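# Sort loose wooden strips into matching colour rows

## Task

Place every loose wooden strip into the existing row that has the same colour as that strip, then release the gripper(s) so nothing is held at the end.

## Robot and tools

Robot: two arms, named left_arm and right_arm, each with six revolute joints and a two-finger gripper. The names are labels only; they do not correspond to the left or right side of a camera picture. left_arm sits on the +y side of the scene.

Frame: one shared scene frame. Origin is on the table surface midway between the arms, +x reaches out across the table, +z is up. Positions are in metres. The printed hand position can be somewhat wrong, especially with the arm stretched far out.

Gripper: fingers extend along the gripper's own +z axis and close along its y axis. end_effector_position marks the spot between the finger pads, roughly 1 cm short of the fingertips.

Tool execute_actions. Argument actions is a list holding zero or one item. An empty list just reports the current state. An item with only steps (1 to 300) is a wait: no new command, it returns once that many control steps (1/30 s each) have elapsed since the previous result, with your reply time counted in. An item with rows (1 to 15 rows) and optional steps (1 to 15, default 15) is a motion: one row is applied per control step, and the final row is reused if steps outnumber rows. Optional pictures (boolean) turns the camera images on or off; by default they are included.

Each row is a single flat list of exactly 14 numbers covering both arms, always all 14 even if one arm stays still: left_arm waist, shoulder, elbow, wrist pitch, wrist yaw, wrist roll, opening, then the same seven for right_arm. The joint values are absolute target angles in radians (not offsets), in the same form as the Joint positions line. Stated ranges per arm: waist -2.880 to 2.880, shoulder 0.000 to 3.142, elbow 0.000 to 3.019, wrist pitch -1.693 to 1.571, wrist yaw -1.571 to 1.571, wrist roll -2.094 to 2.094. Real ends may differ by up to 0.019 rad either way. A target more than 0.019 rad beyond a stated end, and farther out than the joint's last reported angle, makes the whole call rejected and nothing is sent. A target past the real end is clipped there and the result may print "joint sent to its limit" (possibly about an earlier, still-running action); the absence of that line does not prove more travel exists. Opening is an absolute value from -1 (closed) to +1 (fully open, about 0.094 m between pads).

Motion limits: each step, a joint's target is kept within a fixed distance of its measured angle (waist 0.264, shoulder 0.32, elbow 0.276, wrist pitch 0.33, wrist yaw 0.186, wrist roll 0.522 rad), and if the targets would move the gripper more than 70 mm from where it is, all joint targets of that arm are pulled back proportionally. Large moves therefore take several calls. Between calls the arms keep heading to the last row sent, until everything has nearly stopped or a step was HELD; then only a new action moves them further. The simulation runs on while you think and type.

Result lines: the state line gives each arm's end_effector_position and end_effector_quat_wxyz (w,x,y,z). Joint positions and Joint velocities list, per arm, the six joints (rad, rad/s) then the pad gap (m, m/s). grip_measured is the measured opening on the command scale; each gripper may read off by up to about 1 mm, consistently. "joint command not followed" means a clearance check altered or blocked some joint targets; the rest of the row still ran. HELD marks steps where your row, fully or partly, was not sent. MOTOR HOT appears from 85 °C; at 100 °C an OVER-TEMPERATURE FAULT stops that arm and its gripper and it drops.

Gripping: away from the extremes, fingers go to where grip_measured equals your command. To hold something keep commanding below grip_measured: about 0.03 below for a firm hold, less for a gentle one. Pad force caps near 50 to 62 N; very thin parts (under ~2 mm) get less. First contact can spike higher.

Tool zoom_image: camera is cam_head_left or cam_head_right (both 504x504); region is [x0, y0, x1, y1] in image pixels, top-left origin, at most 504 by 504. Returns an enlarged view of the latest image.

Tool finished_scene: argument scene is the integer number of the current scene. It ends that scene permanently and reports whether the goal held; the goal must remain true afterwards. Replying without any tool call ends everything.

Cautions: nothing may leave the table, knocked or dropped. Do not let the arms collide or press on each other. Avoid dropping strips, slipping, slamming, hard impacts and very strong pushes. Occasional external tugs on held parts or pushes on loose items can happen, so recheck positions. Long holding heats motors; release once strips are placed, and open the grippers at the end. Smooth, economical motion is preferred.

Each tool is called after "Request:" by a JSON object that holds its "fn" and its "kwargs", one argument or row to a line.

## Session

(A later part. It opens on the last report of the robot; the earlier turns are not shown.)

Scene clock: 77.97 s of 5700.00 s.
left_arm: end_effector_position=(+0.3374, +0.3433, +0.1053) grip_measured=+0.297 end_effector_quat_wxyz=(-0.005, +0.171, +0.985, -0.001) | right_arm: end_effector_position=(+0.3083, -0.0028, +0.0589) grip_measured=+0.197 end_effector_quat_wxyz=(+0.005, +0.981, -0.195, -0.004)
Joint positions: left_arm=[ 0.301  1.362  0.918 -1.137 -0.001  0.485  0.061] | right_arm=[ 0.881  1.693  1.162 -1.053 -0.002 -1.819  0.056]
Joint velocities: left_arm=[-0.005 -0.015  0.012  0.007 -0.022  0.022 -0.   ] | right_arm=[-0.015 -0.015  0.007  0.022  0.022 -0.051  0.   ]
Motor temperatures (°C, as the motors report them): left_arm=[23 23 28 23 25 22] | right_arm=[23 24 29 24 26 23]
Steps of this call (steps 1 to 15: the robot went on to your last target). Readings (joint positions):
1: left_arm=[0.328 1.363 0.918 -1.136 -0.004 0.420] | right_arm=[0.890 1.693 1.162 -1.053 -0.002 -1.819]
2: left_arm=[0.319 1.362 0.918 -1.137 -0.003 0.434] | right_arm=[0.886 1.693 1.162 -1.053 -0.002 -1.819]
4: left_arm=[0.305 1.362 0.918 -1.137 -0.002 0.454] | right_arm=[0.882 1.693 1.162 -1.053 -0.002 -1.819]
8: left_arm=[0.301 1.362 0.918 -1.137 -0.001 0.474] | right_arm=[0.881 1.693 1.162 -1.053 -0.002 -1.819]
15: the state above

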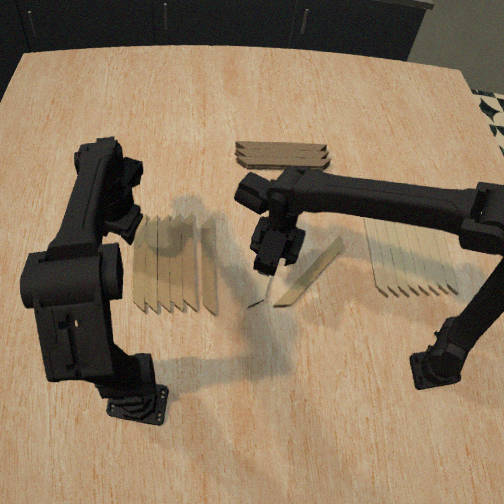

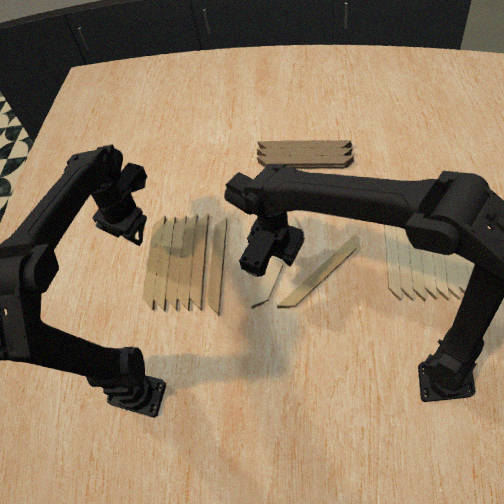

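Request:
{"fn": "execute_actions", "kwargs": {
  "actions": [
    {"rows":[[0.3,1.35,0.95,-1.15,0,0.5,0.3,0.873,1.74,1.18,-0.98,0,-1.83,0.2]],"steps":10}
  ],
  "pictures": false
}}

Request:
{"fn": "execute_actions", "kwargs": {
  "actions": [
    {"rows":[[0.3,1.35,0.95,-1.15,0,0.5,0.3,0.873,1.79,1.17,-0.94,0,-1.83,0.2]]}
  ],
  "pictures": false
}}

Request:
{"fn": "execute_actions", "kwargs": {
  "actions": [
    {"rows":[[0.3,1.35,0.95,-1.15,0,0.5,0.3,0.873,1.79,1.17,-0.94,0,-1.83,-0.47]]}
  ]
}}

Scene clock: 83.50 s of 5700.00 s.
left_arm: end_effector_position=(+0.3374, +0.3433, +0.1053) grip_measured=+0.297 end_effector_quat_wxyz=(-0.005, +0.172, +0.985, -0.001) | right_arm: end_effector_position=(+0.3156, +0.0070, +0.0422) grip_measured=+0.197 end_effector_quat_wxyz=(-0.006, +0.981, -0.195, +0.002)
Joint positions: left_arm=[ 0.301  1.362  0.918 -1.137 -0.001  0.488  0.061] | right_arm=[ 0.881  1.73   1.162 -0.991 -0.002 -1.819  0.056]
Joint velocities: left_arm=[ 0.015 -0.015 -0.002 -0.002 -0.007 -0.051 -0.   ] | right_arm=[-0.015  0.005 -0.012 -0.022  0.007  0.051 -0.001]
Motor temperatures (°C, as the motors report them): left_arm=[23 23 29 23 25 22] | right_arm=[23 25 30 24 26 23]
Steps of this call (steps 1 to 15: the robot went on to your last target; steps 16 to 90: nothing new was sent; then 2.20 s passed at rest; steps 91 to 100: all 10 steps of this action). Readings (joint positions):
91: left_arm=[0.301 1.362 0.918 -1.137 -0.001 0.487] | right_arm=[0.881 1.694 1.162 -1.043 -0.002 -1.819]
92: left_arm=[0.301 1.362 0.918 -1.137 -0.001 0.488] | right_arm=[0.881 1.697 1.162 -1.025 -0.002 -1.819]
94: left_arm=[0.301 1.362 0.918 -1.137 -0.001 0.488] | right_arm=[0.881 1.708 1.162 -0.999 -0.002 -1.819]
98: left_arm=[0.301 1.362 0.918 -1.137 -0.001 0.488] | right_arm=[0.881 1.727 1.162 -0.991 -0.002 -1.819]
100: the state above

Scene clock: 84.00 s of 5700.00 s.
left_arm: end_effector_position=(+0.3374, +0.3433, +0.1053) grip_measured=+0.297 end_effector_quat_wxyz=(-0.005, +0.172, +0.985, -0.001) | right_arm: end_effector_position=(+0.3184, +0.0108, +0.0175) grip_measured=+0.197 end_effector_quat_wxyz=(+0.000, +0.981, -0.195, -0.001)
Joint positions: left_arm=[ 0.301  1.362  0.918 -1.137 -0.001  0.488  0.061] | right_arm=[ 0.881  1.785  1.162 -0.949 -0.002 -1.819  0.056]
Joint velocities: left_arm=[-0.005 -0.005  0.012 -0.007 -0.007 -0.022  0.002] | right_arm=[-0.024  0.005  0.007  0.007  0.081 -0.037  0.   ]
Motor temperatures (°C, as the motors report them): left_arm=[23 23 29 23 25 22] | right_arm=[23 25 30 24 26 23]
Steps of this call (steps 1 to 15: all 15 steps of this action). Readings (joint positions):
1: left_arm=[0.301 1.362 0.918 -1.137 -0.001 0.488] | right_arm=[0.881 1.733 1.162 -0.984 -0.002 -1.819]
2: left_arm=[0.301 1.362 0.918 -1.137 -0.001 0.488] | right_arm=[0.881 1.738 1.162 -0.972 -0.002 -1.819]
4: left_arm=[0.301 1.362 0.918 -1.137 -0.001 0.488] | right_arm=[0.881 1.752 1.162 -0.956 -0.002 -1.819]
8: left_arm=[0.301 1.362 0.918 -1.137 -0.001 0.488] | right_arm=[0.881 1.780 1.162 -0.951 -0.002 -1.819]
15: the state above

Scene clock: 84.50 s of 5700.00 s.
left_arm: end_effector_position=(+0.3374, +0.3433, +0.1053) grip_measured=+0.297 end_effector_quat_wxyz=(-0.005, +0.172, +0.985, -0.001) | right_arm: end_effector_position=(+0.3186, +0.0110, +0.0175) grip_measured=-0.436 end_effector_quat_wxyz=(-0.000, +0.981, -0.194, -0.001)
Joint positions: left_arm=[ 0.301  1.362  0.918 -1.137 -0.001  0.488  0.061] | right_arm=[ 0.881  1.785  1.162 -0.948 -0.001 -1.82   0.027]
Joint velocities: left_arm=[ 0.005 -0.015  0.012  0.002 -0.007 -0.051 -0.   ] | right_arm=[-0.005  0.024  0.002 -0.007 -0.066 -0.022 -0.001]
Motor temperatures (°C, as the motors report them): left_arm=[23 23 29 23 25 22] | right_arm=[23 25 30 24 26 23]
Steps of this call (steps 1 to 15: all 15 steps of this action). Readings (joint positions):
1: left_arm=[0.301 1.362 0.918 -1.137 -0.001 0.488] | right_arm=[0.881 1.785 1.162 -0.949 -0.002 -1.819]
2: left_arm=[0.301 1.362 0.918 -1.137 -0.001 0.488] | right_arm=[0.881 1.785 1.162 -0.949 -0.001 -1.819]
4: left_arm=[0.301 1.362 0.918 -1.137 -0.001 0.488] | right_arm=[0.881 1.785 1.162 -0.948 -0.001 -1.820]
8: left_arm=[0.301 1.362 0.918 -1.137 -0.001 0.488] | right_arm=[0.881 1.785 1.162 -0.948 -0.001 -1.820]
15: the state above

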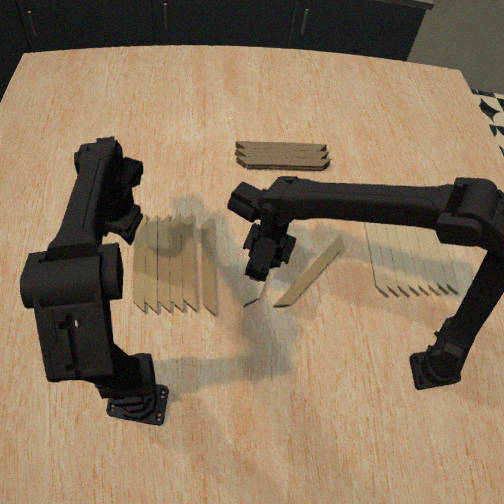

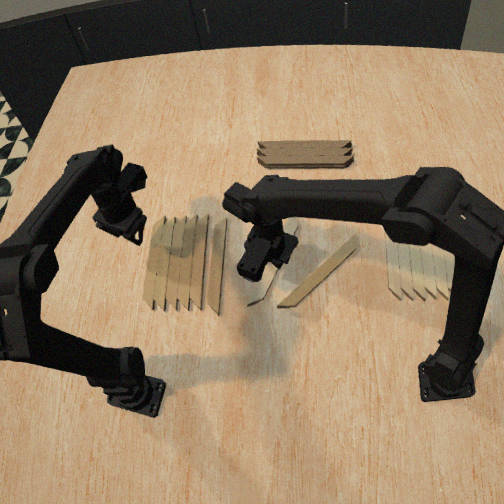

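Request:
{"fn": "execute_actions", "kwargs": {
  "actions": [
    {"rows":[[0.3,1.35,0.95,-1.15,0,0.5,0.3,0.873,1.66,1.22,-1.1,0,-1.83,-0.47]],"steps":12}
  ],
  "pictures": false
}}

Request:
{"fn": "execute_actions", "kwargs": {
  "actions": [
    {"rows":[[0.3,1.35,0.95,-1.15,0,0.5,0.3,0.6,1.45,0.95,-1.05,0,0.48,-0.47]]}
  ],
  "pictures": false
}}

Request:
{"fn": "execute_actions", "kwargs": {
  "actions": [
    {"rows":[[0.3,1.35,0.95,-1.15,0,0.5,0.3,0.42,1.40,0.80,-0.95,0,0.48,-0.47]]}
  ],
  "pictures": false
}}

Request:
{"fn": "execute_actions", "kwargs": {
  "actions": [
    {"steps":25}
  ]
}}

Request:
{"fn": "zoom_image", "kwargs": {
  "camera": "cam_head_left",
  "region": [270,180,470,330]
}}

Request:
{"fn": "zoom_image", "kwargs": {
  "camera": "cam_head_right",
  "region": [270,180,470,330]
}}

Scene clock: 90.67 s of 5700.00 s.
left_arm: end_effector_position=(+0.3374, +0.3433, +0.1053) grip_measured=+0.297 end_effector_quat_wxyz=(-0.005, +0.172, +0.985, -0.001) | right_arm: end_effector_position=(+0.3099, -0.0008, +0.0850) grip_measured=-0.436 end_effector_quat_wxyz=(-0.006, +0.981, -0.194, +0.002)
Joint positions: left_arm=[ 0.301  1.362  0.918 -1.137 -0.001  0.488  0.061] | right_arm=[ 0.881  1.651  1.184 -1.091 -0.001 -1.82   0.027]
Joint velocities: left_arm=[-0.015 -0.015 -0.022 -0.002  0.007 -0.066 -0.001] | right_arm=[-0.005 -0.015 -0.002  0.007 -0.037 -0.007 -0.001]
Motor temperatures (°C, as the motors report them): left_arm=[23 23 29 23 25 22] | right_arm=[23 25 30 24 26 23]
Steps of this call (steps 1 to 15: the robot went on to your last target; steps 16 to 90: nothing new was sent; then 2.77 s passed at rest; steps 91 to 102: all 12 steps of this action). Readings (joint positions):
91: left_arm=[0.301 1.362 0.918 -1.137 -0.001 0.488] | right_arm=[0.881 1.781 1.165 -0.970 -0.001 -1.820]
92: left_arm=[0.301 1.362 0.918 -1.137 -0.001 0.488] | right_arm=[0.881 1.772 1.165 -1.011 -0.001 -1.820]
94: left_arm=[0.301 1.362 0.918 -1.137 -0.001 0.488] | right_arm=[0.881 1.738 1.165 -1.068 -0.001 -1.820]
98: left_arm=[0.301 1.362 0.918 -1.137 -0.001 0.488] | right_arm=[0.881 1.668 1.172 -1.091 -0.001 -1.820]
102: the state above

Scene clock: 91.17 s of 5700.00 s.
left_arm: end_effector_position=(+0.3374, +0.3433, +0.1053) grip_measured=+0.297 end_effector_quat_wxyz=(-0.005, +0.172, +0.985, -0.001) | right_arm: end_effector_position=(+0.3369, -0.1510, +0.0813) grip_measured=-0.435 end_effector_quat_wxyz=(-0.000, -0.567, +0.824, -0.001)
Joint positions: left_arm=[ 0.301  1.362  0.918 -1.137 -0.001  0.488  0.061] | right_arm=[ 0.582  1.452  0.939 -1.059  0.002 -0.573  0.027]
Joint velocities: left_arm=[ 0.005 -0.005  0.007 -0.012 -0.022 -0.007  0.   ] | right_arm=[ 0.142  0.005  0.002 -0.017  0.022  2.703 -0.002]
Motor temperatures (°C, as the motors report them): left_arm=[23 23 29 23 25 22] | right_arm=[23 25 30 24 26 23]
Steps of this call (steps 1 to 15: all 15 steps of this action). Readings (joint positions):
1: left_arm=[0.301 1.362 0.918 -1.137 -0.001 0.488] | right_arm=[0.873 1.645 1.171 -1.083 -0.005 -1.782]
2: left_arm=[0.301 1.362 0.918 -1.137 -0.001 0.488] | right_arm=[0.859 1.628 1.141 -1.070 -0.007 -1.732]
4: left_arm=[0.301 1.362 0.918 -1.137 -0.001 0.488] | right_arm=[0.798 1.584 1.067 -1.065 -0.007 -1.624]
8: left_arm=[0.301 1.362 0.918 -1.137 -0.001 0.488] | right_arm=[0.618 1.490 0.951 -1.063 0.002 -1.264]
15: the state above

Scene clock: 91.67 s of 5700.00 s.
left_arm: end_effector_position=(+0.3374, +0.3433, +0.1053) grip_measured=+0.297 end_effector_quat_wxyz=(-0.005, +0.172, +0.985, -0.001) | right_arm: end_effector_position=(+0.3325, -0.2263, +0.0449) grip_measured=-0.434 end_effector_quat_wxyz=(-0.007, -0.024, +1.000, -0.005)
Joint positions: left_arm=[ 0.301  1.362  0.918 -1.137 -0.001  0.488  0.061] | right_arm=[ 0.407  1.413  0.784 -0.96   0.002  0.408  0.027]
Joint velocities: left_arm=[-0.024 -0.005  0.017 -0.012 -0.022 -0.095  0.   ] | right_arm=[-0.005  0.005 -0.017  0.012  0.037  0.432 -0.   ]
Motor temperatures (°C, as the motors report them): left_arm=[23 23 29 23 25 22] | right_arm=[23 25 30 24 26 23]
Steps of this call (steps 1 to 15: all 15 steps of this action). Readings (joint positions):
1: left_arm=[0.301 1.362 0.918 -1.137 -0.001 0.488] | right_arm=[0.576 1.448 0.923 -1.035 -0.005 -0.479]
2: left_arm=[0.301 1.362 0.918 -1.137 -0.001 0.488] | right_arm=[0.556 1.435 0.892 -0.996 -0.009 -0.382]
4: left_arm=[0.301 1.362 0.918 -1.137 -0.001 0.488] | right_arm=[0.482 1.416 0.830 -0.968 -0.004 -0.186]
8: left_arm=[0.301 1.362 0.918 -1.137 -0.001 0.488] | right_arm=[0.400 1.413 0.784 -0.968 0.004 0.178]
15: the state above

Scene clock: 92.50 s of 5700.00 s.
left_arm: end_effector_position=(+0.3374, +0.3433, +0.1053) grip_measured=+0.297 end_effector_quat_wxyz=(-0.005, +0.172, +0.985, -0.001) | right_arm: end_effector_position=(+0.3325, -0.2263, +0.0449) grip_measured=-0.434 end_effector_quat_wxyz=(-0.007, +0.006, +1.000, -0.005)
Joint positions: left_arm=[ 0.301  1.362  0.918 -1.137 -0.001  0.488  0.061] | right_arm=[ 0.407  1.413  0.784 -0.96   0.002  0.468  0.027]
Joint velocities: left_arm=[ 0.005  0.015 -0.002  0.007 -0.007  0.022 -0.002] | right_arm=[ 0.005 -0.015 -0.002 -0.017 -0.037 -0.022 -0.   ]
Motor temperatures (°C, as the motors report them): left_arm=[23 23 29 23 25 22] | right_arm=[23 25 30 24 26 23]
Steps of this call (steps 1 to 25: the robot went on to your last target). Readings (joint positions):
1: left_arm=[0.301 1.362 0.918 -1.137 -0.001 0.488] | right_arm=[0.407 1.413 0.784 -0.960 0.002 0.421]
2: left_arm=[0.301 1.362 0.918 -1.137 -0.001 0.488] | right_arm=[0.407 1.413 0.784 -0.960 0.002 0.431]
4: left_arm=[0.301 1.362 0.918 -1.137 -0.001 0.488] | right_arm=[0.407 1.413 0.784 -0.960 0.002 0.444]
8: left_arm=[0.301 1.362 0.918 -1.137 -0.001 0.488] | right_arm=[0.407 1.413 0.784 -0.960 0.002 0.459]
25: the state above

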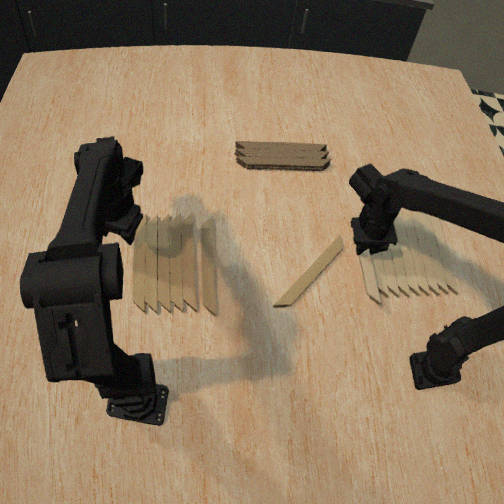

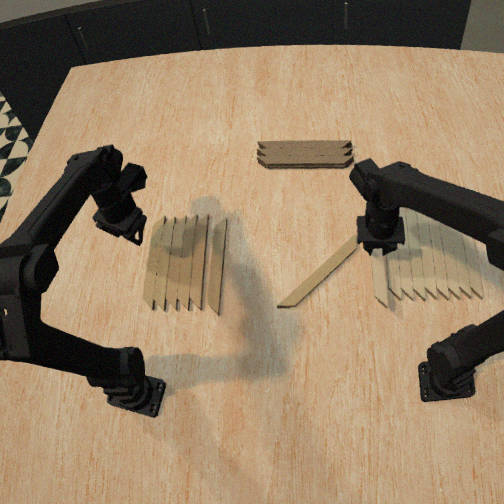

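Region (270, 180, 470, 330) of cam_head_left's 504x504 image, scaled by 2.520, with more detail than that image has; it fills the top 378 rows of this view, and the rest is white.

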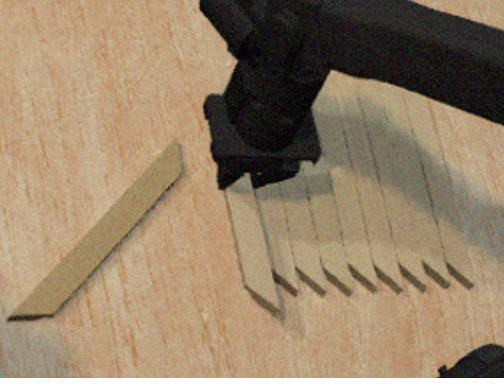

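Region (270, 180, 470, 330) of cam_head_right's 504x504 image, scaled by 2.520, with more detail than that image has; it fills the top 378 rows of this view, and the rest is white.

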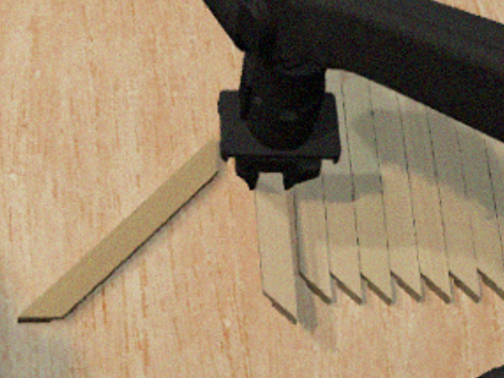

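Request:
{"fn": "execute_actions", "kwargs": {
  "actions": [
    {"rows":[[0.3,1.35,0.95,-1.15,0,0.5,0.3,0.41,1.49,0.875,-0.92,0,0.47,-0.47]]}
  ],
  "pictures": false
}}

Request:
{"fn": "execute_actions", "kwargs": {
  "actions": [
    {"rows":[[0.3,1.35,0.95,-1.15,0,0.5,0.3,0.41,1.535,0.835,-0.87,0,0.47,-0.47]]}
  ]
}}

Request:
{"fn": "zoom_image", "kwargs": {
  "camera": "cam_head_left",
  "region": [270,180,470,330]
}}

Scene clock: 99.00 s of 5700.00 s.
left_arm: end_effector_position=(+0.3374, +0.3433, +0.1053) grip_measured=+0.297 end_effector_quat_wxyz=(-0.005, +0.172, +0.985, -0.001) | right_arm: end_effector_position=(+0.3557, -0.2149, +0.0352) grip_measured=-0.434 end_effector_quat_wxyz=(-0.003, +0.006, +1.000, -0.003)
Joint positions: left_arm=[ 0.301  1.362  0.918 -1.137 -0.001  0.488  0.061] | right_arm=[ 0.407  1.49   0.836 -0.925  0.002  0.469  0.027]
Joint velocities: left_arm=[-0.015 -0.005 -0.012 -0.002 -0.007 -0.066 -0.001] | right_arm=[ 0.005 -0.015  0.007 -0.007  0.037 -0.022 -0.001]
Motor temperatures (°C, as the motors report them): left_arm=[23 23 30 23 25 22] | right_arm=[23 25 30 24 26 23]
Steps of this call (steps 1 to 15: the robot went on to your last target; steps 16 to 90: nothing new was sent; then 3.00 s passed at rest; steps 91 to 105: all 15 steps of this action). Readings (joint positions):
91: left_arm=[0.301 1.362 0.918 -1.137 -0.001 0.488] | right_arm=[0.407 1.417 0.787 -0.957 0.002 0.469]
92: left_arm=[0.301 1.362 0.918 -1.137 -0.001 0.488] | right_arm=[0.407 1.428 0.795 -0.951 0.002 0.469]
94: left_arm=[0.301 1.362 0.918 -1.137 -0.001 0.488] | right_arm=[0.407 1.460 0.818 -0.938 0.002 0.469]
98: left_arm=[0.301 1.362 0.918 -1.137 -0.001 0.488] | right_arm=[0.407 1.490 0.836 -0.925 0.002 0.469]
105: the state above

Scene clock: 99.50 s of 5700.00 s.
left_arm: end_effector_position=(+0.3374, +0.3433, +0.1053) grip_measured=+0.297 end_effector_quat_wxyz=(-0.005, +0.172, +0.985, -0.001) | right_arm: end_effector_position=(+0.3615, -0.2121, +0.0211) grip_measured=-0.434 end_effector_quat_wxyz=(-0.002, +0.006, +1.000, -0.002)
Joint positions: left_arm=[ 0.301  1.362  0.918 -1.137 -0.001  0.488  0.061] | right_arm=[ 0.407  1.53   0.835 -0.88   0.002  0.469  0.027]
Joint velocities: left_arm=[-0.015 -0.005  0.007 -0.017 -0.022  0.022  0.001] | right_arm=[ 0.005 -0.005  0.007 -0.002 -0.007 -0.051  0.   ]
Motor temperatures (°C, as the motors report them): left_arm=[23 23 30 23 25 22] | right_arm=[23 25 30 24 26 23]
Steps of this call (steps 1 to 15: all 15 steps of this action). Readings (joint positions):
1: left_arm=[0.301 1.362 0.918 -1.137 -0.001 0.488] | right_arm=[0.407 1.492 0.835 -0.918 0.002 0.469]
2: left_arm=[0.301 1.362 0.918 -1.137 -0.001 0.488] | right_arm=[0.407 1.496 0.835 -0.905 0.002 0.469]
4: left_arm=[0.301 1.362 0.918 -1.137 -0.001 0.488] | right_arm=[0.407 1.510 0.835 -0.887 0.002 0.469]
8: left_arm=[0.301 1.362 0.918 -1.137 -0.001 0.488] | right_arm=[0.407 1.529 0.835 -0.881 0.002 0.469]
15: the state above

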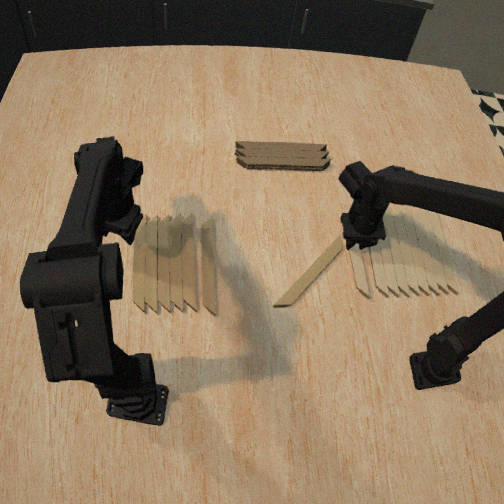

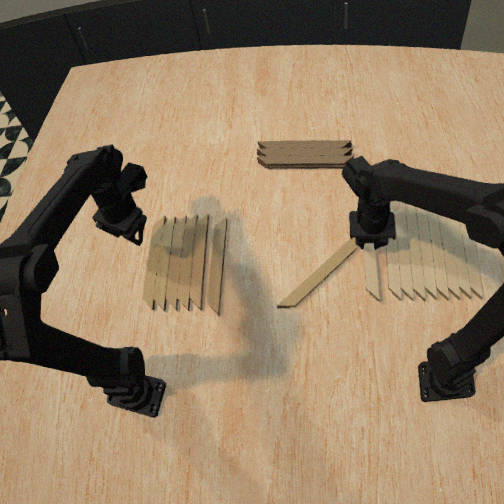

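Region (270, 180, 470, 330) of cam_head_left's 504x504 image, scaled by 2.520, with more detail than that image has; it fills the top 378 rows of this view, and the rest is white.

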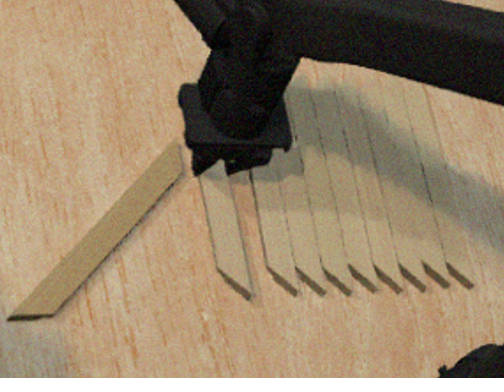

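Request:
{"fn": "execute_actions", "kwargs": {
  "actions": [
    {"rows":[[0.3,1.35,0.95,-1.15,0,0.5,0.3,0.41,1.545,0.835,-0.87,0,0.47,-0.47],[0.3,1.35,0.95,-1.15,0,0.5,0.3,0.41,1.545,0.835,-0.87,0,0.47,-0.47],[0.3,1.35,0.95,-1.15,0,0.5,0.3,0.41,1.545,0.835,-0.87,0,0.47,-0.47],[0.3,1.35,0.95,-1.15,0,0.5,0.3,0.41,1.545,0.835,-0.87,0,0.47,-0.3]],"steps":12}
  ],
  "pictures": false
}}

Request:
{"fn": "execute_actions", "kwargs": {
  "actions": [
    {"rows":[[0.3,1.35,0.95,-1.15,0,0.5,0.3,0.41,1.47,0.94,-1.0,0,0.47,-0.3]],"steps":12}
  ],
  "pictures": false
}}

Request:
{"fn": "execute_actions", "kwargs": {
  "actions": [
    {"rows":[[0.3,1.35,0.95,-1.15,0,1.1,0.6,0.756,1.49,0.93,-0.98,0,-1.58,0.6]]}
  ],
  "pictures": false
}}

Request:
{"fn": "execute_actions", "kwargs": {
  "actions": [
    {"steps":30}
  ]
}}

Scene clock: 107.03 s of 5700.00 s.
left_arm: end_effector_position=(+0.3374, +0.3433, +0.1053) grip_measured=+0.297 end_effector_quat_wxyz=(-0.005, +0.172, +0.985, -0.001) | right_arm: end_effector_position=(+0.3614, -0.2121, +0.0210) grip_measured=-0.303 end_effector_quat_wxyz=(-0.002, +0.006, +1.000, -0.002)
Joint positions: left_arm=[ 0.301  1.362  0.918 -1.137 -0.001  0.488  0.061] | right_arm=[ 0.407  1.53   0.835 -0.88   0.002  0.469  0.033]
Joint velocities: left_arm=[-0.005 -0.005 -0.022 -0.017  0.037 -0.037 -0.   ] | right_arm=[-0.005 -0.005 -0.002  0.012 -0.051 -0.037 -0.   ]
Motor temperatures (°C, as the motors report them): left_arm=[23 23 30 23 25 22] | right_arm=[23 25 29 24 26 23]
Steps of this call (steps 1 to 15: the robot went on to your last target; steps 16 to 90: nothing new was sent; then 4.13 s passed at rest; steps 91 to 102: all 12 steps of this action). Readings (joint positions):
91: left_arm=[0.301 1.362 0.918 -1.137 -0.001 0.488] | right_arm=[0.407 1.530 0.835 -0.880 0.002 0.469]
92: left_arm=[0.301 1.362 0.918 -1.137 -0.001 0.488] | right_arm=[0.407 1.530 0.835 -0.880 0.002 0.469]
94: left_arm=[0.301 1.362 0.918 -1.137 -0.001 0.488] | right_arm=[0.407 1.530 0.835 -0.880 0.002 0.469]
98: left_arm=[0.301 1.362 0.918 -1.137 -0.001 0.488] | right_arm=[0.407 1.530 0.835 -0.880 0.002 0.469]
102: the state above

Scene clock: 107.43 s of 5700.00 s.
left_arm: end_effector_position=(+0.3374, +0.3433, +0.1053) grip_measured=+0.297 end_effector_quat_wxyz=(-0.005, +0.172, +0.985, -0.001) | right_arm: end_effector_position=(+0.3722, -0.2068, +0.0638) grip_measured=-0.303 end_effector_quat_wxyz=(+0.008, +0.006, +1.000, +0.003)
Joint positions: left_arm=[ 0.301  1.362  0.918 -1.137 -0.001  0.488  0.061] | right_arm=[ 0.407  1.471  0.906 -0.99   0.002  0.469  0.033]
Joint velocities: left_arm=[-0.005  0.005  0.002  0.002  0.037  0.007  0.   ] | right_arm=[-0.005 -0.015 -0.002 -0.032 -0.007 -0.095 -0.   ]
Motor temperatures (°C, as the motors report them): left_arm=[23 23 30 23 25 22] | right_arm=[23 25 29 24 26 23]
Steps of this call (steps 1 to 12: all 12 steps of this action). Readings (joint positions):
1: left_arm=[0.301 1.362 0.918 -1.137 -0.001 0.488] | right_arm=[0.407 1.529 0.842 -0.903 0.002 0.469]
2: left_arm=[0.301 1.362 0.918 -1.137 -0.001 0.488] | right_arm=[0.407 1.527 0.853 -0.939 0.002 0.469]
4: left_arm=[0.301 1.362 0.918 -1.137 -0.001 0.488] | right_arm=[0.407 1.511 0.874 -0.976 0.002 0.469]
8: left_arm=[0.301 1.362 0.918 -1.137 -0.001 0.488] | right_arm=[0.407 1.478 0.902 -0.988 0.002 0.469]
12: the state above

Scene clock: 107.93 s of 5700.00 s.
left_arm: end_effector_position=(+0.3374, +0.3433, +0.1053) grip_measured=+0.597 end_effector_quat_wxyz=(-0.004, +0.446, +0.895, -0.002) | right_arm: end_effector_position=(+0.2905, -0.0956, +0.0618) grip_measured=+0.598 end_effector_quat_wxyz=(-0.007, +0.741, -0.671, -0.001)
Joint positions: left_arm=[ 0.301  1.362  0.918 -1.137 -0.001  1.065  0.075] | right_arm=[ 0.772  1.477  0.906 -0.986 -0.002 -0.848  0.075]
Joint velocities: left_arm=[-0.015 -0.015  0.007 -0.007 -0.022  0.125  0.001] | right_arm=[-0.181  0.015 -0.002 -0.027 -0.022 -2.835  0.   ]
Motor temperatures (°C, as the motors report them): left_arm=[23 23 30 23 25 22] | right_arm=[23 25 29 24 26 23]
Steps of this call (steps 1 to 15: all 15 steps of this action). Readings (joint positions):
1: left_arm=[0.301 1.362 0.918 -1.137 -0.001 0.567] | right_arm=[0.420 1.471 0.906 -0.990 0.007 0.416]
2: left_arm=[0.301 1.362 0.918 -1.137 -0.001 0.666] | right_arm=[0.447 1.471 0.906 -0.990 0.010 0.350]
4: left_arm=[0.301 1.362 0.918 -1.137 -0.001 0.818] | right_arm=[0.542 1.471 0.906 -0.989 0.009 0.217]
8: left_arm=[0.301 1.362 0.918 -1.137 -0.001 0.978] | right_arm=[0.753 1.475 0.906 -0.986 -0.003 -0.157]
15: the state above

Scene clock: 108.93 s of 5700.00 s.
left_arm: end_effector_position=(+0.3374, +0.3433, +0.1053) grip_measured=+0.597 end_effector_quat_wxyz=(-0.004, +0.456, +0.890, -0.002) | right_arm: end_effector_position=(+0.2928, -0.0977, +0.0618) grip_measured=+0.598 end_effector_quat_wxyz=(-0.007, +0.928, -0.371, +0.002)
Joint positions: left_arm=[ 0.301  1.362  0.918 -1.137 -0.001  1.088  0.075] | right_arm=[ 0.764  1.477  0.906 -0.986 -0.002 -1.568  0.075]
Joint velocities: left_arm=[ 0.015  0.005  0.007 -0.007  0.022  0.081 -0.001] | right_arm=[-0.005 -0.005  0.002  0.027  0.037  0.037 -0.001]
Motor temperatures (°C, as the motors report them): left_arm=[23 23 30 23 25 22] | right_arm=[23 25 29 24 26 23]
Steps of this call (steps 1 to 30: the robot went on to your last target). Readings (joint positions):
1: left_arm=[0.301 1.362 0.918 -1.137 -0.001 1.069] | right_arm=[0.768 1.477 0.906 -0.986 -0.002 -0.947]
2: left_arm=[0.301 1.362 0.918 -1.137 -0.001 1.073] | right_arm=[0.765 1.477 0.906 -0.986 -0.002 -1.045]
4: left_arm=[0.301 1.362 0.918 -1.137 -0.001 1.079] | right_arm=[0.764 1.477 0.906 -0.986 -0.002 -1.228]
8: left_arm=[0.301 1.362 0.918 -1.137 -0.001 1.084] | right_arm=[0.764 1.477 0.906 -0.986 -0.002 -1.430]
30: the state above

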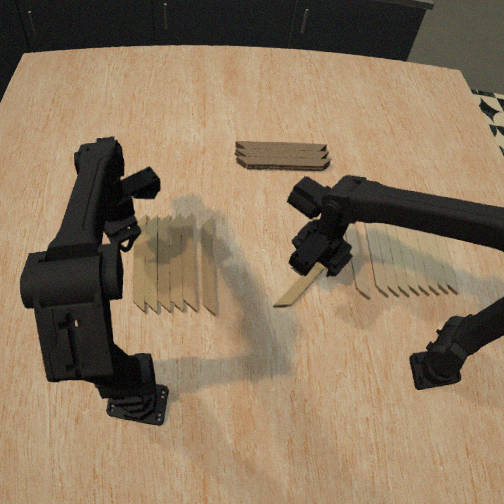

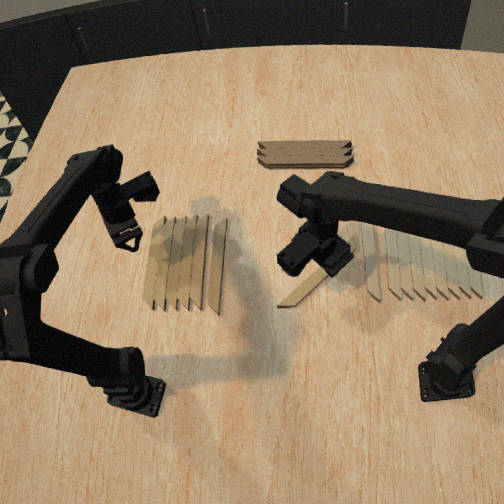

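Request:
{"fn": "execute_actions", "kwargs": {
  "actions": [
    {"rows":[[0.3,1.35,0.95,-1.15,0,1.1,0.6,0.79,1.555,0.86,-0.87,0,-1.55,0.6]]}
  ],
  "pictures": false
}}

Request:
{"fn": "execute_actions", "kwargs": {
  "actions": [
    {"rows":[[0.3,1.35,0.95,-1.15,0,1.1,0.6,0.79,1.555,0.86,-0.87,0,-1.55,-0.47]]}
  ],
  "pictures": false
}}

Request:
{"fn": "execute_actions", "kwargs": {
  "actions": [
    {"steps":10}
  ],
  "pictures": false
}}

Request:
{"fn": "execute_actions", "kwargs": {
  "actions": [
    {"rows":[[0.3,1.35,0.95,-1.15,0,1.1,0.6,0.79,1.45,0.98,-1.08,0,-1.55,-0.47]],"steps":12}
  ],
  "pictures": false
}}

Request:
{"fn": "execute_actions", "kwargs": {
  "actions": [
    {"rows":[[0.3,1.35,0.95,-1.15,0,1.1,0.6,0.9,1.66,1.25,-1.13,0,1.03,-0.47]]}
  ],
  "pictures": false
}}

Request:
{"fn": "execute_actions", "kwargs": {
  "actions": [
    {"rows":[[0.3,1.35,0.95,-1.15,0,1.1,0.6,0.967,1.89,1.48,-1.11,0,1.03,-0.47]]}
  ],
  "pictures": false
}}

Request:
{"fn": "execute_actions", "kwargs": {
  "actions": [
    {"steps":25}
  ]
}}

Scene clock: 116.40 s of 5700.00 s.
left_arm: end_effector_position=(+0.3374, +0.3433, +0.1053) grip_measured=+0.597 end_effector_quat_wxyz=(-0.004, +0.456, +0.890, -0.002) | right_arm: end_effector_position=(+0.2848, -0.0980, +0.0168) grip_measured=+0.598 end_effector_quat_wxyz=(+0.006, +0.930, -0.367, -0.003)
Joint positions: left_arm=[ 0.301  1.362  0.918 -1.137 -0.001  1.088  0.075] | right_arm=[ 0.779  1.559  0.855 -0.88  -0.002 -1.562  0.075]
Joint velocities: left_arm=[-0.015 -0.005  0.002 -0.017  0.051  0.007 -0.   ] | right_arm=[-0.015  0.005  0.022  0.012 -0.037  0.007 -0.001]
Motor temperatures (°C, as the motors report them): left_arm=[23 23 30 23 25 22] | right_arm=[23 25 30 24 26 23]
Steps of this call (steps 1 to 15: the robot went on to your last target; steps 16 to 90: nothing new was sent; then 3.97 s passed at rest; steps 91 to 105: all 15 steps of this action). Readings (joint positions):
91: left_arm=[0.301 1.362 0.918 -1.137 -0.001 1.088] | right_arm=[0.765 1.480 0.900 -0.965 -0.002 -1.568]
92: left_arm=[0.301 1.362 0.918 -1.137 -0.001 1.088] | right_arm=[0.767 1.485 0.892 -0.931 -0.002 -1.566]
94: left_arm=[0.301 1.362 0.918 -1.137 -0.001 1.088] | right_arm=[0.772 1.512 0.878 -0.894 -0.002 -1.564]
98: left_arm=[0.301 1.362 0.918 -1.137 -0.001 1.088] | right_arm=[0.779 1.556 0.859 -0.882 -0.002 -1.563]
105: the state above

Scene clock: 116.90 s of 5700.00 s.
left_arm: end_effector_position=(+0.3374, +0.3433, +0.1053) grip_measured=+0.597 end_effector_quat_wxyz=(-0.004, +0.456, +0.890, -0.002) | right_arm: end_effector_position=(+0.2851, -0.0977, +0.0168) grip_measured=-0.437 end_effector_quat_wxyz=(+0.005, +0.930, -0.367, -0.003)
Joint positions: left_arm=[ 0.301  1.362  0.918 -1.137 -0.001  1.088  0.075] | right_arm=[ 0.779  1.559  0.855 -0.878 -0.002 -1.561  0.026]
Joint velocities: left_arm=[ 0.005 -0.005 -0.002  0.012 -0.007  0.007 -0.001] | right_arm=[ 0.015 -0.005 -0.012 -0.002 -0.022  0.051 -0.   ]
Motor temperatures (°C, as the motors report them): left_arm=[23 23 30 23 25 22] | right_arm=[23 25 30 24 26 23]
Steps of this call (steps 1 to 15: all 15 steps of this action). Readings (joint positions):
1: left_arm=[0.301 1.362 0.918 -1.137 -0.001 1.088] | right_arm=[0.779 1.559 0.855 -0.880 -0.002 -1.562]
2: left_arm=[0.301 1.362 0.918 -1.137 -0.001 1.088] | right_arm=[0.779 1.559 0.855 -0.880 -0.002 -1.562]
4: left_arm=[0.301 1.362 0.918 -1.137 -0.001 1.088] | right_arm=[0.779 1.559 0.855 -0.879 -0.002 -1.562]
8: left_arm=[0.301 1.362 0.918 -1.137 -0.001 1.088] | right_arm=[0.779 1.559 0.855 -0.878 -0.002 -1.561]
15: the state above

Scene clock: 117.23 s of 5700.00 s.
left_arm: end_effector_position=(+0.3374, +0.3433, +0.1053) grip_measured=+0.597 end_effector_quat_wxyz=(-0.004, +0.456, +0.890, -0.002) | right_arm: end_effector_position=(+0.2851, -0.0977, +0.0168) grip_measured=-0.437 end_effector_quat_wxyz=(+0.005, +0.930, -0.367, -0.003)
Joint positions: left_arm=[ 0.301  1.362  0.918 -1.137 -0.001  1.088  0.075] | right_arm=[ 0.779  1.559  0.855 -0.878 -0.002 -1.561  0.026]
Joint velocities: left_arm=[-0.005 -0.005 -0.022 -0.007 -0.037 -0.037  0.   ] | right_arm=[-0.005 -0.005 -0.007 -0.007  0.022 -0.022 -0.   ]
Motor temperatures (°C, as the motors report them): left_arm=[23 23 30 23 25 22] | right_arm=[23 25 30 24 26 23]
Steps of this call (steps 1 to 10: the robot went on to your last target). Readings (joint positions):
1: left_arm=[0.301 1.362 0.918 -1.137 -0.001 1.088] | right_arm=[0.779 1.559 0.855 -0.878 -0.002 -1.561]
2: left_arm=[0.301 1.362 0.918 -1.137 -0.001 1.088] | right_arm=[0.779 1.559 0.855 -0.878 -0.002 -1.561]
4: left_arm=[0.301 1.362 0.918 -1.137 -0.001 1.088] | right_arm=[0.779 1.559 0.855 -0.878 -0.002 -1.561]
8: left_arm=[0.301 1.362 0.918 -1.137 -0.001 1.088] | right_arm=[0.779 1.559 0.855 -0.878 -0.002 -1.561]
10: the state above

Scene clock: 117.63 s of 5700.00 s.
left_arm: end_effector_position=(+0.3374, +0.3433, +0.1053) grip_measured=+0.597 end_effector_quat_wxyz=(-0.004, +0.456, +0.890, -0.002) | right_arm: end_effector_position=(+0.2895, -0.0930, +0.0896) grip_measured=-0.437 end_effector_quat_wxyz=(-0.007, +0.930, -0.368, +0.002)
Joint positions: left_arm=[ 0.301  1.362  0.918 -1.137 -0.001  1.088  0.075] | right_arm=[ 0.779  1.439  0.95  -1.068 -0.001 -1.561  0.026]
Joint velocities: left_arm=[-0.005 -0.005  0.012 -0.007 -0.007 -0.051  0.001] | right_arm=[ 0.005  0.015 -0.012 -0.007 -0.007 -0.11   0.001]
Motor temperatures (°C, as the motors report them): left_arm=[23 23 30 23 25 22] | right_arm=[23 25 30 24 26 23]
Steps of this call (steps 1 to 12: all 12 steps of this action). Readings (joint positions):
1: left_arm=[0.301 1.362 0.918 -1.137 -0.001 1.088] | right_arm=[0.779 1.556 0.863 -0.910 -0.001 -1.561]
2: left_arm=[0.301 1.362 0.918 -1.137 -0.001 1.088] | right_arm=[0.779 1.550 0.876 -0.966 -0.001 -1.561]
4: left_arm=[0.301 1.362 0.918 -1.137 -0.001 1.088] | right_arm=[0.779 1.519 0.899 -1.036 -0.001 -1.561]
8: left_arm=[0.301 1.362 0.918 -1.137 -0.001 1.088] | right_arm=[0.779 1.454 0.939 -1.067 -0.001 -1.561]
12: the state above

Scene clock: 118.13 s of 5700.00 s.
left_arm: end_effector_position=(+0.3374, +0.3433, +0.1053) grip_measured=+0.597 end_effector_quat_wxyz=(-0.004, +0.456, +0.890, -0.002) | right_arm: end_effector_position=(+0.3051, +0.0131, +0.0885) grip_measured=-0.437 end_effector_quat_wxyz=(-0.000, -0.557, +0.831, +0.000)
Joint positions: left_arm=[ 0.301  1.362  0.918 -1.137 -0.001  1.088  0.075] | right_arm=[ 0.907  1.675  1.226 -1.123 -0.001 -0.225  0.026]
Joint velocities: left_arm=[-0.005  0.005 -0.002  0.002  0.007  0.051 -0.   ] | right_arm=[-0.015  0.005 -0.002 -0.017 -0.022  2.762 -0.   ]
Motor temperatures (°C, as the motors report them): left_arm=[23 23 30 23 25 22] | right_arm=[23 25 30 24 26 23]
Steps of this call (steps 1 to 15: all 15 steps of this action). Readings (joint positions):
1: left_arm=[0.301 1.362 0.918 -1.137 -0.001 1.088] | right_arm=[0.784 1.451 0.961 -1.081 0.001 -1.510]
2: left_arm=[0.301 1.362 0.918 -1.137 -0.001 1.088] | right_arm=[0.795 1.476 0.991 -1.101 0.002 -1.446]
4: left_arm=[0.301 1.362 0.918 -1.137 -0.001 1.088] | right_arm=[0.827 1.549 1.075 -1.116 0.002 -1.304]
8: left_arm=[0.301 1.362 0.918 -1.137 -0.001 1.088] | right_arm=[0.892 1.667 1.219 -1.118 0.000 -0.913]
15: the state above

Scene clock: 118.63 s of 5700.00 s.
left_arm: end_effector_position=(+0.3374, +0.3433, +0.1053) grip_measured=+0.597 end_effector_quat_wxyz=(-0.004, +0.456, +0.890, -0.002) | right_arm: end_effector_position=(+0.3273, +0.1021, +0.0536) grip_measured=-0.437 end_effector_quat_wxyz=(+0.005, -0.055, +0.998, +0.007)
Joint positions: left_arm=[ 0.301  1.362  0.918 -1.137 -0.001  1.088  0.075] | right_arm=[ 0.967  1.908  1.458 -1.105  0.     0.907  0.026]
Joint velocities: left_arm=[-0.015 -0.005 -0.002 -0.007 -0.022 -0.066 -0.   ] | right_arm=[-0.005 -0.015 -0.007  0.007  0.095  0.725 -0.   ]
Motor temperatures (°C, as the motors report them): left_arm=[23 23 30 23 25 22] | right_arm=[23 25 30 24 26 23]
Steps of this call (steps 1 to 15: all 15 steps of this action). Readings (joint positions):
1: left_arm=[0.301 1.362 0.918 -1.137 -0.001 1.088] | right_arm=[0.909 1.685 1.238 -1.127 -0.000 -0.150]
2: left_arm=[0.301 1.362 0.918 -1.137 -0.001 1.088] | right_arm=[0.911 1.708 1.270 -1.131 0.000 -0.078]
4: left_arm=[0.301 1.362 0.918 -1.137 -0.001 1.088] | right_arm=[0.924 1.783 1.363 -1.129 0.000 0.097]
8: left_arm=[0.301 1.362 0.918 -1.137 -0.001 1.088] | right_arm=[0.955 1.891 1.459 -1.103 0.000 0.489]
15: the state above

Scene clock: 119.47 s of 5700.00 s.
left_arm: end_effector_position=(+0.3374, +0.3433, +0.1053) grip_measured=+0.597 end_effector_quat_wxyz=(-0.004, +0.456, +0.890, -0.002) | right_arm: end_effector_position=(+0.3273, +0.1021, +0.0536) grip_measured=-0.437 end_effector_quat_wxyz=(+0.004, +0.001, +1.000, +0.007)
Joint positions: left_arm=[ 0.301  1.362  0.918 -1.137 -0.001  1.088  0.075] | right_arm=[ 0.967  1.908  1.458 -1.105  0.     1.018  0.026]
Joint velocities: left_arm=[-0.005 -0.015  0.007 -0.007  0.022 -0.007 -0.001] | right_arm=[-0.024 -0.005  0.007  0.007  0.081 -0.051 -0.001]
Motor temperatures (°C, as the motors report them): left_arm=[23 23 30 23 25 22] | right_arm=[23 25 30 24 26 23]
Steps of this call (steps 1 to 25: the robot went on to your last target). Readings (joint positions):
1: left_arm=[0.301 1.362 0.918 -1.137 -0.001 1.088] | right_arm=[0.967 1.908 1.458 -1.105 0.000 0.929]
2: left_arm=[0.301 1.362 0.918 -1.137 -0.001 1.088] | right_arm=[0.967 1.908 1.458 -1.105 0.000 0.947]
4: left_arm=[0.301 1.362 0.918 -1.137 -0.001 1.088] | right_arm=[0.967 1.908 1.458 -1.105 0.000 0.973]
8: left_arm=[0.301 1.362 0.918 -1.137 -0.001 1.088] | right_arm=[0.967 1.908 1.458 -1.105 0.000 1.000]
25: the state above

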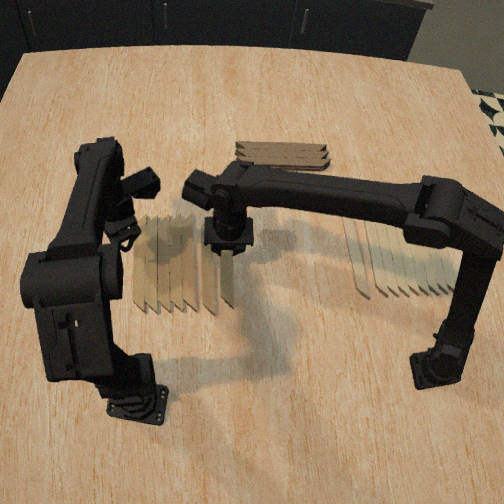

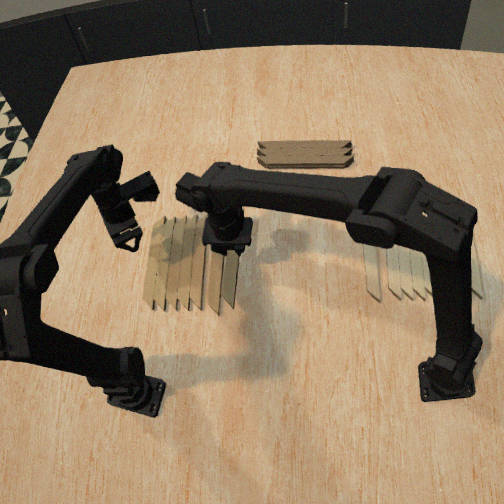

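Request:
{"fn": "execute_actions", "kwargs": {
  "actions": [
    {"rows":[[0.3,1.35,0.95,-1.15,0,1.04,0.6,0.967,1.94,1.41,-1.03,0,1.03,-0.47]]}
  ]
}}

Request:
{"fn": "execute_actions", "kwargs": {
  "actions": [
    {"rows":[[0.3,1.35,0.95,-1.15,0,1.04,0.6,0.967,1.94,1.41,-1.03,0,1.03,-0.3]],"steps":8}
  ],
  "pictures": false
}}

Request:
{"fn": "execute_actions", "kwargs": {
  "actions": [
    {"rows":[[0.3,1.35,0.95,-1.15,0,1.04,0.6,0.967,1.82,1.46,-1.2,0,1.03,-0.3]],"steps":12}
  ],
  "pictures": false
}}

Request:
{"fn": "execute_actions", "kwargs": {
  "actions": [
    {"rows":[[0.3,1.45,1.0,-1.1,0,1.04,0.6,0.57,1.42,0.93,-1.05,0,-1.05,0.6]]}
  ],
  "pictures": false
}}

Request:
{"fn": "execute_actions", "kwargs": {
  "actions": [
    {"rows":[[-0.49,1.52,1.01,-1.03,0,1.04,0.6,0.57,1.46,0.9,-1.0,0,-1.05,0.6]]}
  ],
  "pictures": false
}}

Request:
{"fn": "execute_actions", "kwargs": {
  "actions": [
    {"steps":20}
  ],
  "pictures": false
}}

Request:
{"fn": "execute_actions", "kwargs": {
  "actions": [
    {"rows":[[-0.49,1.605,0.94,-0.89,0,1.04,0.6,0.57,1.535,0.84,-0.87,0,-1.05,0.6]]}
  ]
}}

Request:
{"fn": "zoom_image", "kwargs": {
  "camera": "cam_head_left",
  "region": [130,180,430,330]
}}

Scene clock: 129.10 s of 5700.00 s.
left_arm: end_effector_position=(+0.3374, +0.3433, +0.1053) grip_measured=+0.597 end_effector_quat_wxyz=(-0.004, +0.440, +0.898, -0.002) | right_arm: end_effector_position=(+0.3227, +0.0946, +0.0211) grip_measured=-0.437 end_effector_quat_wxyz=(+0.000, +0.002, +1.000, +0.000)
Joint positions: left_arm=[ 0.301  1.362  0.918 -1.137 -0.001  1.053  0.075] | right_arm=[ 0.967  1.936  1.406 -1.04   0.     1.019  0.026]
Joint velocities: left_arm=[-0.015 -0.024 -0.012 -0.007  0.051 -0.022  0.   ] | right_arm=[ 0.005 -0.015 -0.017 -0.002 -0.051  0.037  0.001]
Motor temperatures (°C, as the motors report them): left_arm=[23 23 31 23 25 22] | right_arm=[23 25 30 24 26 23]
Steps of this call (steps 1 to 15: the robot went on to your last target; steps 16 to 90: nothing new was sent; then 6.13 s passed at rest; steps 91 to 105: all 15 steps of this action). Readings (joint positions):
91: left_arm=[0.301 1.362 0.918 -1.137 -0.001 1.082] | right_arm=[0.967 1.908 1.451 -1.092 0.000 1.018]
92: left_arm=[0.301 1.362 0.918 -1.137 -0.001 1.076] | right_arm=[0.967 1.908 1.442 -1.070 0.000 1.018]
94: left_arm=[0.301 1.362 0.918 -1.137 -0.001 1.068] | right_arm=[0.967 1.913 1.425 -1.048 0.000 1.018]
98: left_arm=[0.301 1.362 0.918 -1.137 -0.001 1.058] | right_arm=[0.967 1.931 1.408 -1.043 0.000 1.019]
105: the state above

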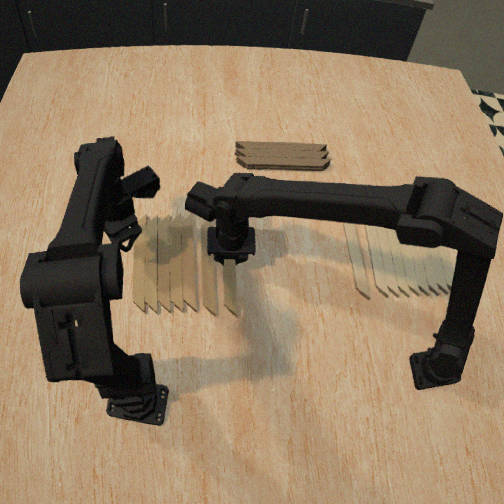

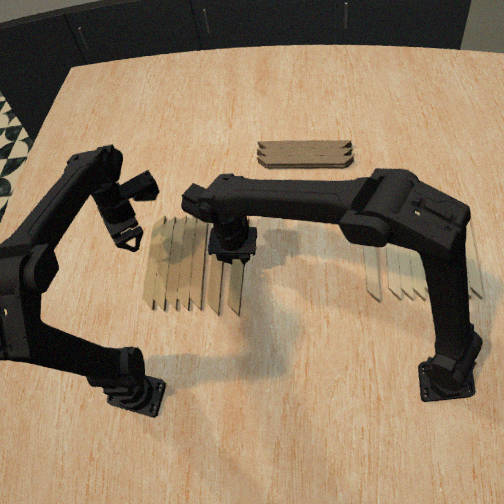

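Scene clock: 129.37 s of 5700.00 s.
left_arm: end_effector_position=(+0.3374, +0.3433, +0.1053) grip_measured=+0.597 end_effector_quat_wxyz=(-0.004, +0.440, +0.898, -0.002) | right_arm: end_effector_position=(+0.3228, +0.0947, +0.0211) grip_measured=-0.303 end_effector_quat_wxyz=(+0.000, +0.002, +1.000, +0.000)
Joint positions: left_arm=[ 0.301  1.362  0.918 -1.137 -0.001  1.053  0.075] | right_arm=[ 0.967  1.936  1.406 -1.04   0.     1.019  0.033]
Joint velocities: left_arm=[-0.005 -0.005 -0.007 -0.002  0.007 -0.007  0.002] | right_arm=[-0.015 -0.015 -0.022 -0.012  0.095 -0.11   0.   ]
Motor temperatures (°C, as the motors report them): left_arm=[23 23 31 23 25 22] | right_arm=[23 25 30 24 26 23]
Steps of this call (steps 1 to 8: all 8 steps of this action). Readings (joint positions):
1: left_arm=[0.301 1.362 0.918 -1.137 -0.001 1.053] | right_arm=[0.967 1.936 1.406 -1.040 0.000 1.019]
2: left_arm=[0.301 1.362 0.918 -1.137 -0.001 1.053] | right_arm=[0.967 1.936 1.406 -1.040 0.000 1.019]
4: left_arm=[0.301 1.362 0.918 -1.137 -0.001 1.053] | right_arm=[0.967 1.936 1.406 -1.040 0.000 1.019]
8: the state above

Scene clock: 129.77 s of 5700.00 s.
left_arm: end_effector_position=(+0.3374, +0.3433, +0.1053) grip_measured=+0.597 end_effector_quat_wxyz=(-0.004, +0.440, +0.898, -0.002) | right_arm: end_effector_position=(+0.3120, +0.0773, +0.0927) grip_measured=-0.303 end_effector_quat_wxyz=(-0.002, +0.002, +1.000, -0.003)
Joint positions: left_arm=[ 0.301  1.362  0.918 -1.137 -0.001  1.052  0.075] | right_arm=[ 0.967  1.81   1.424 -1.191  0.     1.019  0.033]
Joint velocities: left_arm=[ 0.005  0.015  0.007  0.002 -0.037 -0.066  0.   ] | right_arm=[-0.015 -0.024  0.051 -0.002  0.022  0.037 -0.   ]
Motor temperatures (°C, as the motors report them): left_arm=[23 23 31 23 25 22] | right_arm=[23 25 30 24 26 23]
Steps of this call (steps 1 to 12: all 12 steps of this action). Readings (joint positions):
1: left_arm=[0.301 1.362 0.918 -1.137 -0.001 1.053] | right_arm=[0.967 1.932 1.409 -1.062 0.000 1.019]
2: left_arm=[0.301 1.362 0.918 -1.137 -0.001 1.053] | right_arm=[0.967 1.926 1.409 -1.102 0.000 1.019]
4: left_arm=[0.301 1.362 0.918 -1.137 -0.001 1.052] | right_arm=[0.967 1.901 1.409 -1.162 0.000 1.019]
8: left_arm=[0.301 1.362 0.918 -1.137 -0.001 1.052] | right_arm=[0.967 1.837 1.412 -1.189 0.000 1.019]
12: the state above

Scene clock: 130.27 s of 5700.00 s.
left_arm: end_effector_position=(+0.3622, +0.3468, +0.0936) grip_measured=+0.597 end_effector_quat_wxyz=(-0.007, +0.440, +0.898, -0.004) | right_arm: end_effector_position=(+0.3409, -0.1715, +0.0899) grip_measured=+0.597 end_effector_quat_wxyz=(+0.006, -0.265, +0.964, -0.001)
Joint positions: left_arm=[ 0.301  1.446  0.969 -1.11  -0.001  1.052  0.075] | right_arm=[ 0.533  1.411  0.921 -1.07   0.006  0.045  0.075]
Joint velocities: left_arm=[-0.024 -0.015  0.002 -0.012 -0.007 -0.022 -0.   ] | right_arm=[-0.005 -0.015 -0.002  0.007 -0.037 -2.762 -0.   ]
Motor temperatures (°C, as the motors report them): left_arm=[23 23 31 23 25 22] | right_arm=[23 25 30 24 26 23]
Steps of this call (steps 1 to 15: all 15 steps of this action). Readings (joint positions):
1: left_arm=[0.301 1.368 0.922 -1.136 -0.001 1.052] | right_arm=[0.960 1.799 1.410 -1.175 -0.002 0.986]
2: left_arm=[0.301 1.380 0.933 -1.133 -0.001 1.052] | right_arm=[0.951 1.777 1.375 -1.150 -0.004 0.945]
4: left_arm=[0.301 1.414 0.957 -1.120 -0.001 1.052] | right_arm=[0.909 1.715 1.289 -1.124 -0.004 0.864]
8: left_arm=[0.301 1.445 0.969 -1.110 -0.001 1.052] | right_arm=[0.766 1.571 1.111 -1.093 -0.004 0.681]
15: the state above

Scene clock: 130.77 s of 5700.00 s.
left_arm: end_effector_position=(+0.3025, +0.0546, +0.0739) grip_measured=+0.598 end_effector_quat_wxyz=(+0.000, +0.751, +0.660, -0.001) | right_arm: end_effector_position=(+0.3367, -0.1603, +0.0673) grip_measured=+0.598 end_effector_quat_wxyz=(-0.003, +0.712, -0.702, +0.001)
Joint positions: left_arm=[-0.489  1.506  0.976 -1.041  0.003  1.052  0.075] | right_arm=[ 0.562  1.454  0.899 -1.01   0.001 -0.973  0.075]
Joint velocities: left_arm=[-1.197 -0.015  0.071  0.022  0.081  0.022 -0.001] | right_arm=[ 0.005 -0.005  0.017 -0.002  0.007 -0.476 -0.   ]
Motor temperatures (°C, as the motors report them): left_arm=[23 23 31 23 25 22] | right_arm=[23 25 30 24 26 23]
Steps of this call (steps 1 to 15: all 15 steps of this action). Readings (joint positions):
1: left_arm=[0.289 1.449 0.969 -1.104 -0.006 1.052] | right_arm=[0.536 1.412 0.919 -1.058 0.004 -0.054]
2: left_arm=[0.262 1.453 0.970 -1.092 -0.008 1.052] | right_arm=[0.542 1.416 0.917 -1.039 0.004 -0.152]
4: left_arm=[0.169 1.468 0.971 -1.071 -0.008 1.052] | right_arm=[0.553 1.430 0.912 -1.018 0.002 -0.348]
8: left_arm=[-0.068 1.495 0.971 -1.051 -0.006 1.052] | right_arm=[0.562 1.453 0.902 -1.011 0.001 -0.721]
15: the state above

Scene clock: 131.43 s of 5700.00 s.
left_arm: end_effector_position=(+0.3035, +0.0541, +0.0747) grip_measured=+0.598 end_effector_quat_wxyz=(+0.002, +0.752, +0.660, -0.000) | right_arm: end_effector_position=(+0.3367, -0.1603, +0.0673) grip_measured=+0.598 end_effector_quat_wxyz=(-0.003, +0.734, -0.679, +0.001)
Joint positions: left_arm=[-0.489  1.506  0.979 -1.04   0.001  1.052  0.075] | right_arm=[ 0.562  1.454  0.899 -1.01   0.001 -1.037  0.075]
Joint velocities: left_arm=[ 0.005 -0.005 -0.012 -0.007 -0.051 -0.007 -0.   ] | right_arm=[ 0.015 -0.005 -0.017  0.002  0.007  0.007 -0.001]
Motor temperatures (°C, as the motors report them): left_arm=[23 23 31 23 25 22] | right_arm=[23 25 30 24 26 23]
Steps of this call (steps 1 to 20: the robot went on to your last target). Readings (joint positions):
1: left_arm=[-0.521 1.506 0.978 -1.040 0.005 1.052] | right_arm=[0.562 1.454 0.899 -1.010 0.001 -0.986]
2: left_arm=[-0.538 1.506 0.979 -1.040 0.006 1.052] | right_arm=[0.562 1.454 0.899 -1.010 0.001 -0.997]
4: left_arm=[-0.536 1.506 0.979 -1.040 0.005 1.052] | right_arm=[0.562 1.454 0.899 -1.010 0.001 -1.012]
8: left_arm=[-0.498 1.506 0.979 -1.040 0.002 1.052] | right_arm=[0.562 1.454 0.899 -1.010 0.001 -1.027]
20: the state above

Scene clock: 131.93 s of 5700.00 s.
left_arm: end_effector_position=(+0.3128, +0.0478, +0.0311) grip_measured=+0.598 end_effector_quat_wxyz=(+0.009, +0.751, +0.660, +0.001) | right_arm: end_effector_position=(+0.3318, -0.1648, +0.0166) grip_measured=+0.598 end_effector_quat_wxyz=(+0.009, +0.734, -0.679, -0.001)
Joint positions: left_arm=[-0.488  1.593  0.944 -0.903  0.002  1.051  0.075] | right_arm=[ 0.56   1.543  0.834 -0.88   0.002 -1.038  0.075]
Joint velocities: left_arm=[ 0.005 -0.005  0.017 -0.002 -0.007 -0.037  0.   ] | right_arm=[-0.015 -0.005 -0.012  0.002  0.022  0.11  -0.   ]
Motor temperatures (°C, as the motors report them): left_arm=[23 23 31 23 25 22] | right_arm=[23 25 30 24 26 23]
Steps of this call (steps 1 to 15: all 15 steps of this action). Readings (joint positions):
1: left_arm=[-0.489 1.511 0.973 -1.015 0.001 1.052] | right_arm=[0.562 1.458 0.891 -0.985 0.001 -1.038]
2: left_arm=[-0.489 1.519 0.966 -0.972 0.001 1.052] | right_arm=[0.562 1.463 0.880 -0.942 0.002 -1.038]
4: left_arm=[-0.488 1.553 0.952 -0.929 -0.001 1.052] | right_arm=[0.560 1.489 0.858 -0.900 0.004 -1.038]
8: left_arm=[-0.488 1.593 0.945 -0.907 0.001 1.052] | right_arm=[0.560 1.538 0.836 -0.885 0.003 -1.038]
15: the state above

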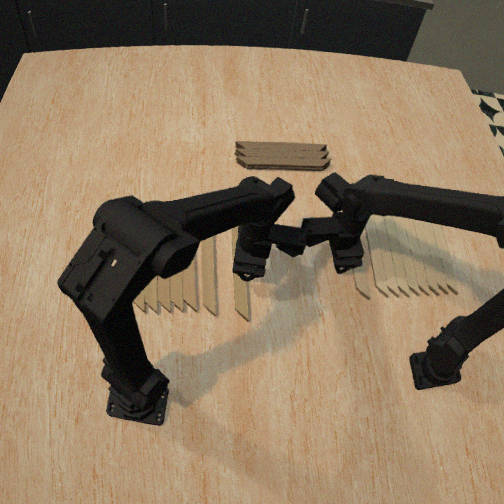

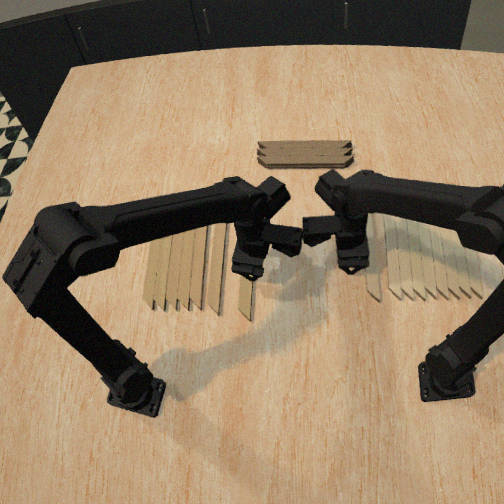

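Region (130, 180, 430, 330) of cam_head_left's 504x504 image, scaled by 1.680, with more detail than that image has.

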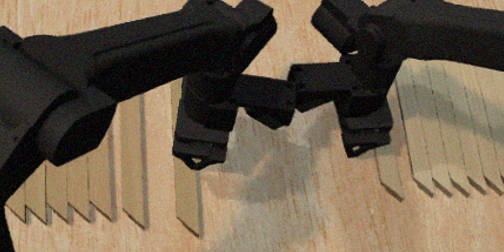

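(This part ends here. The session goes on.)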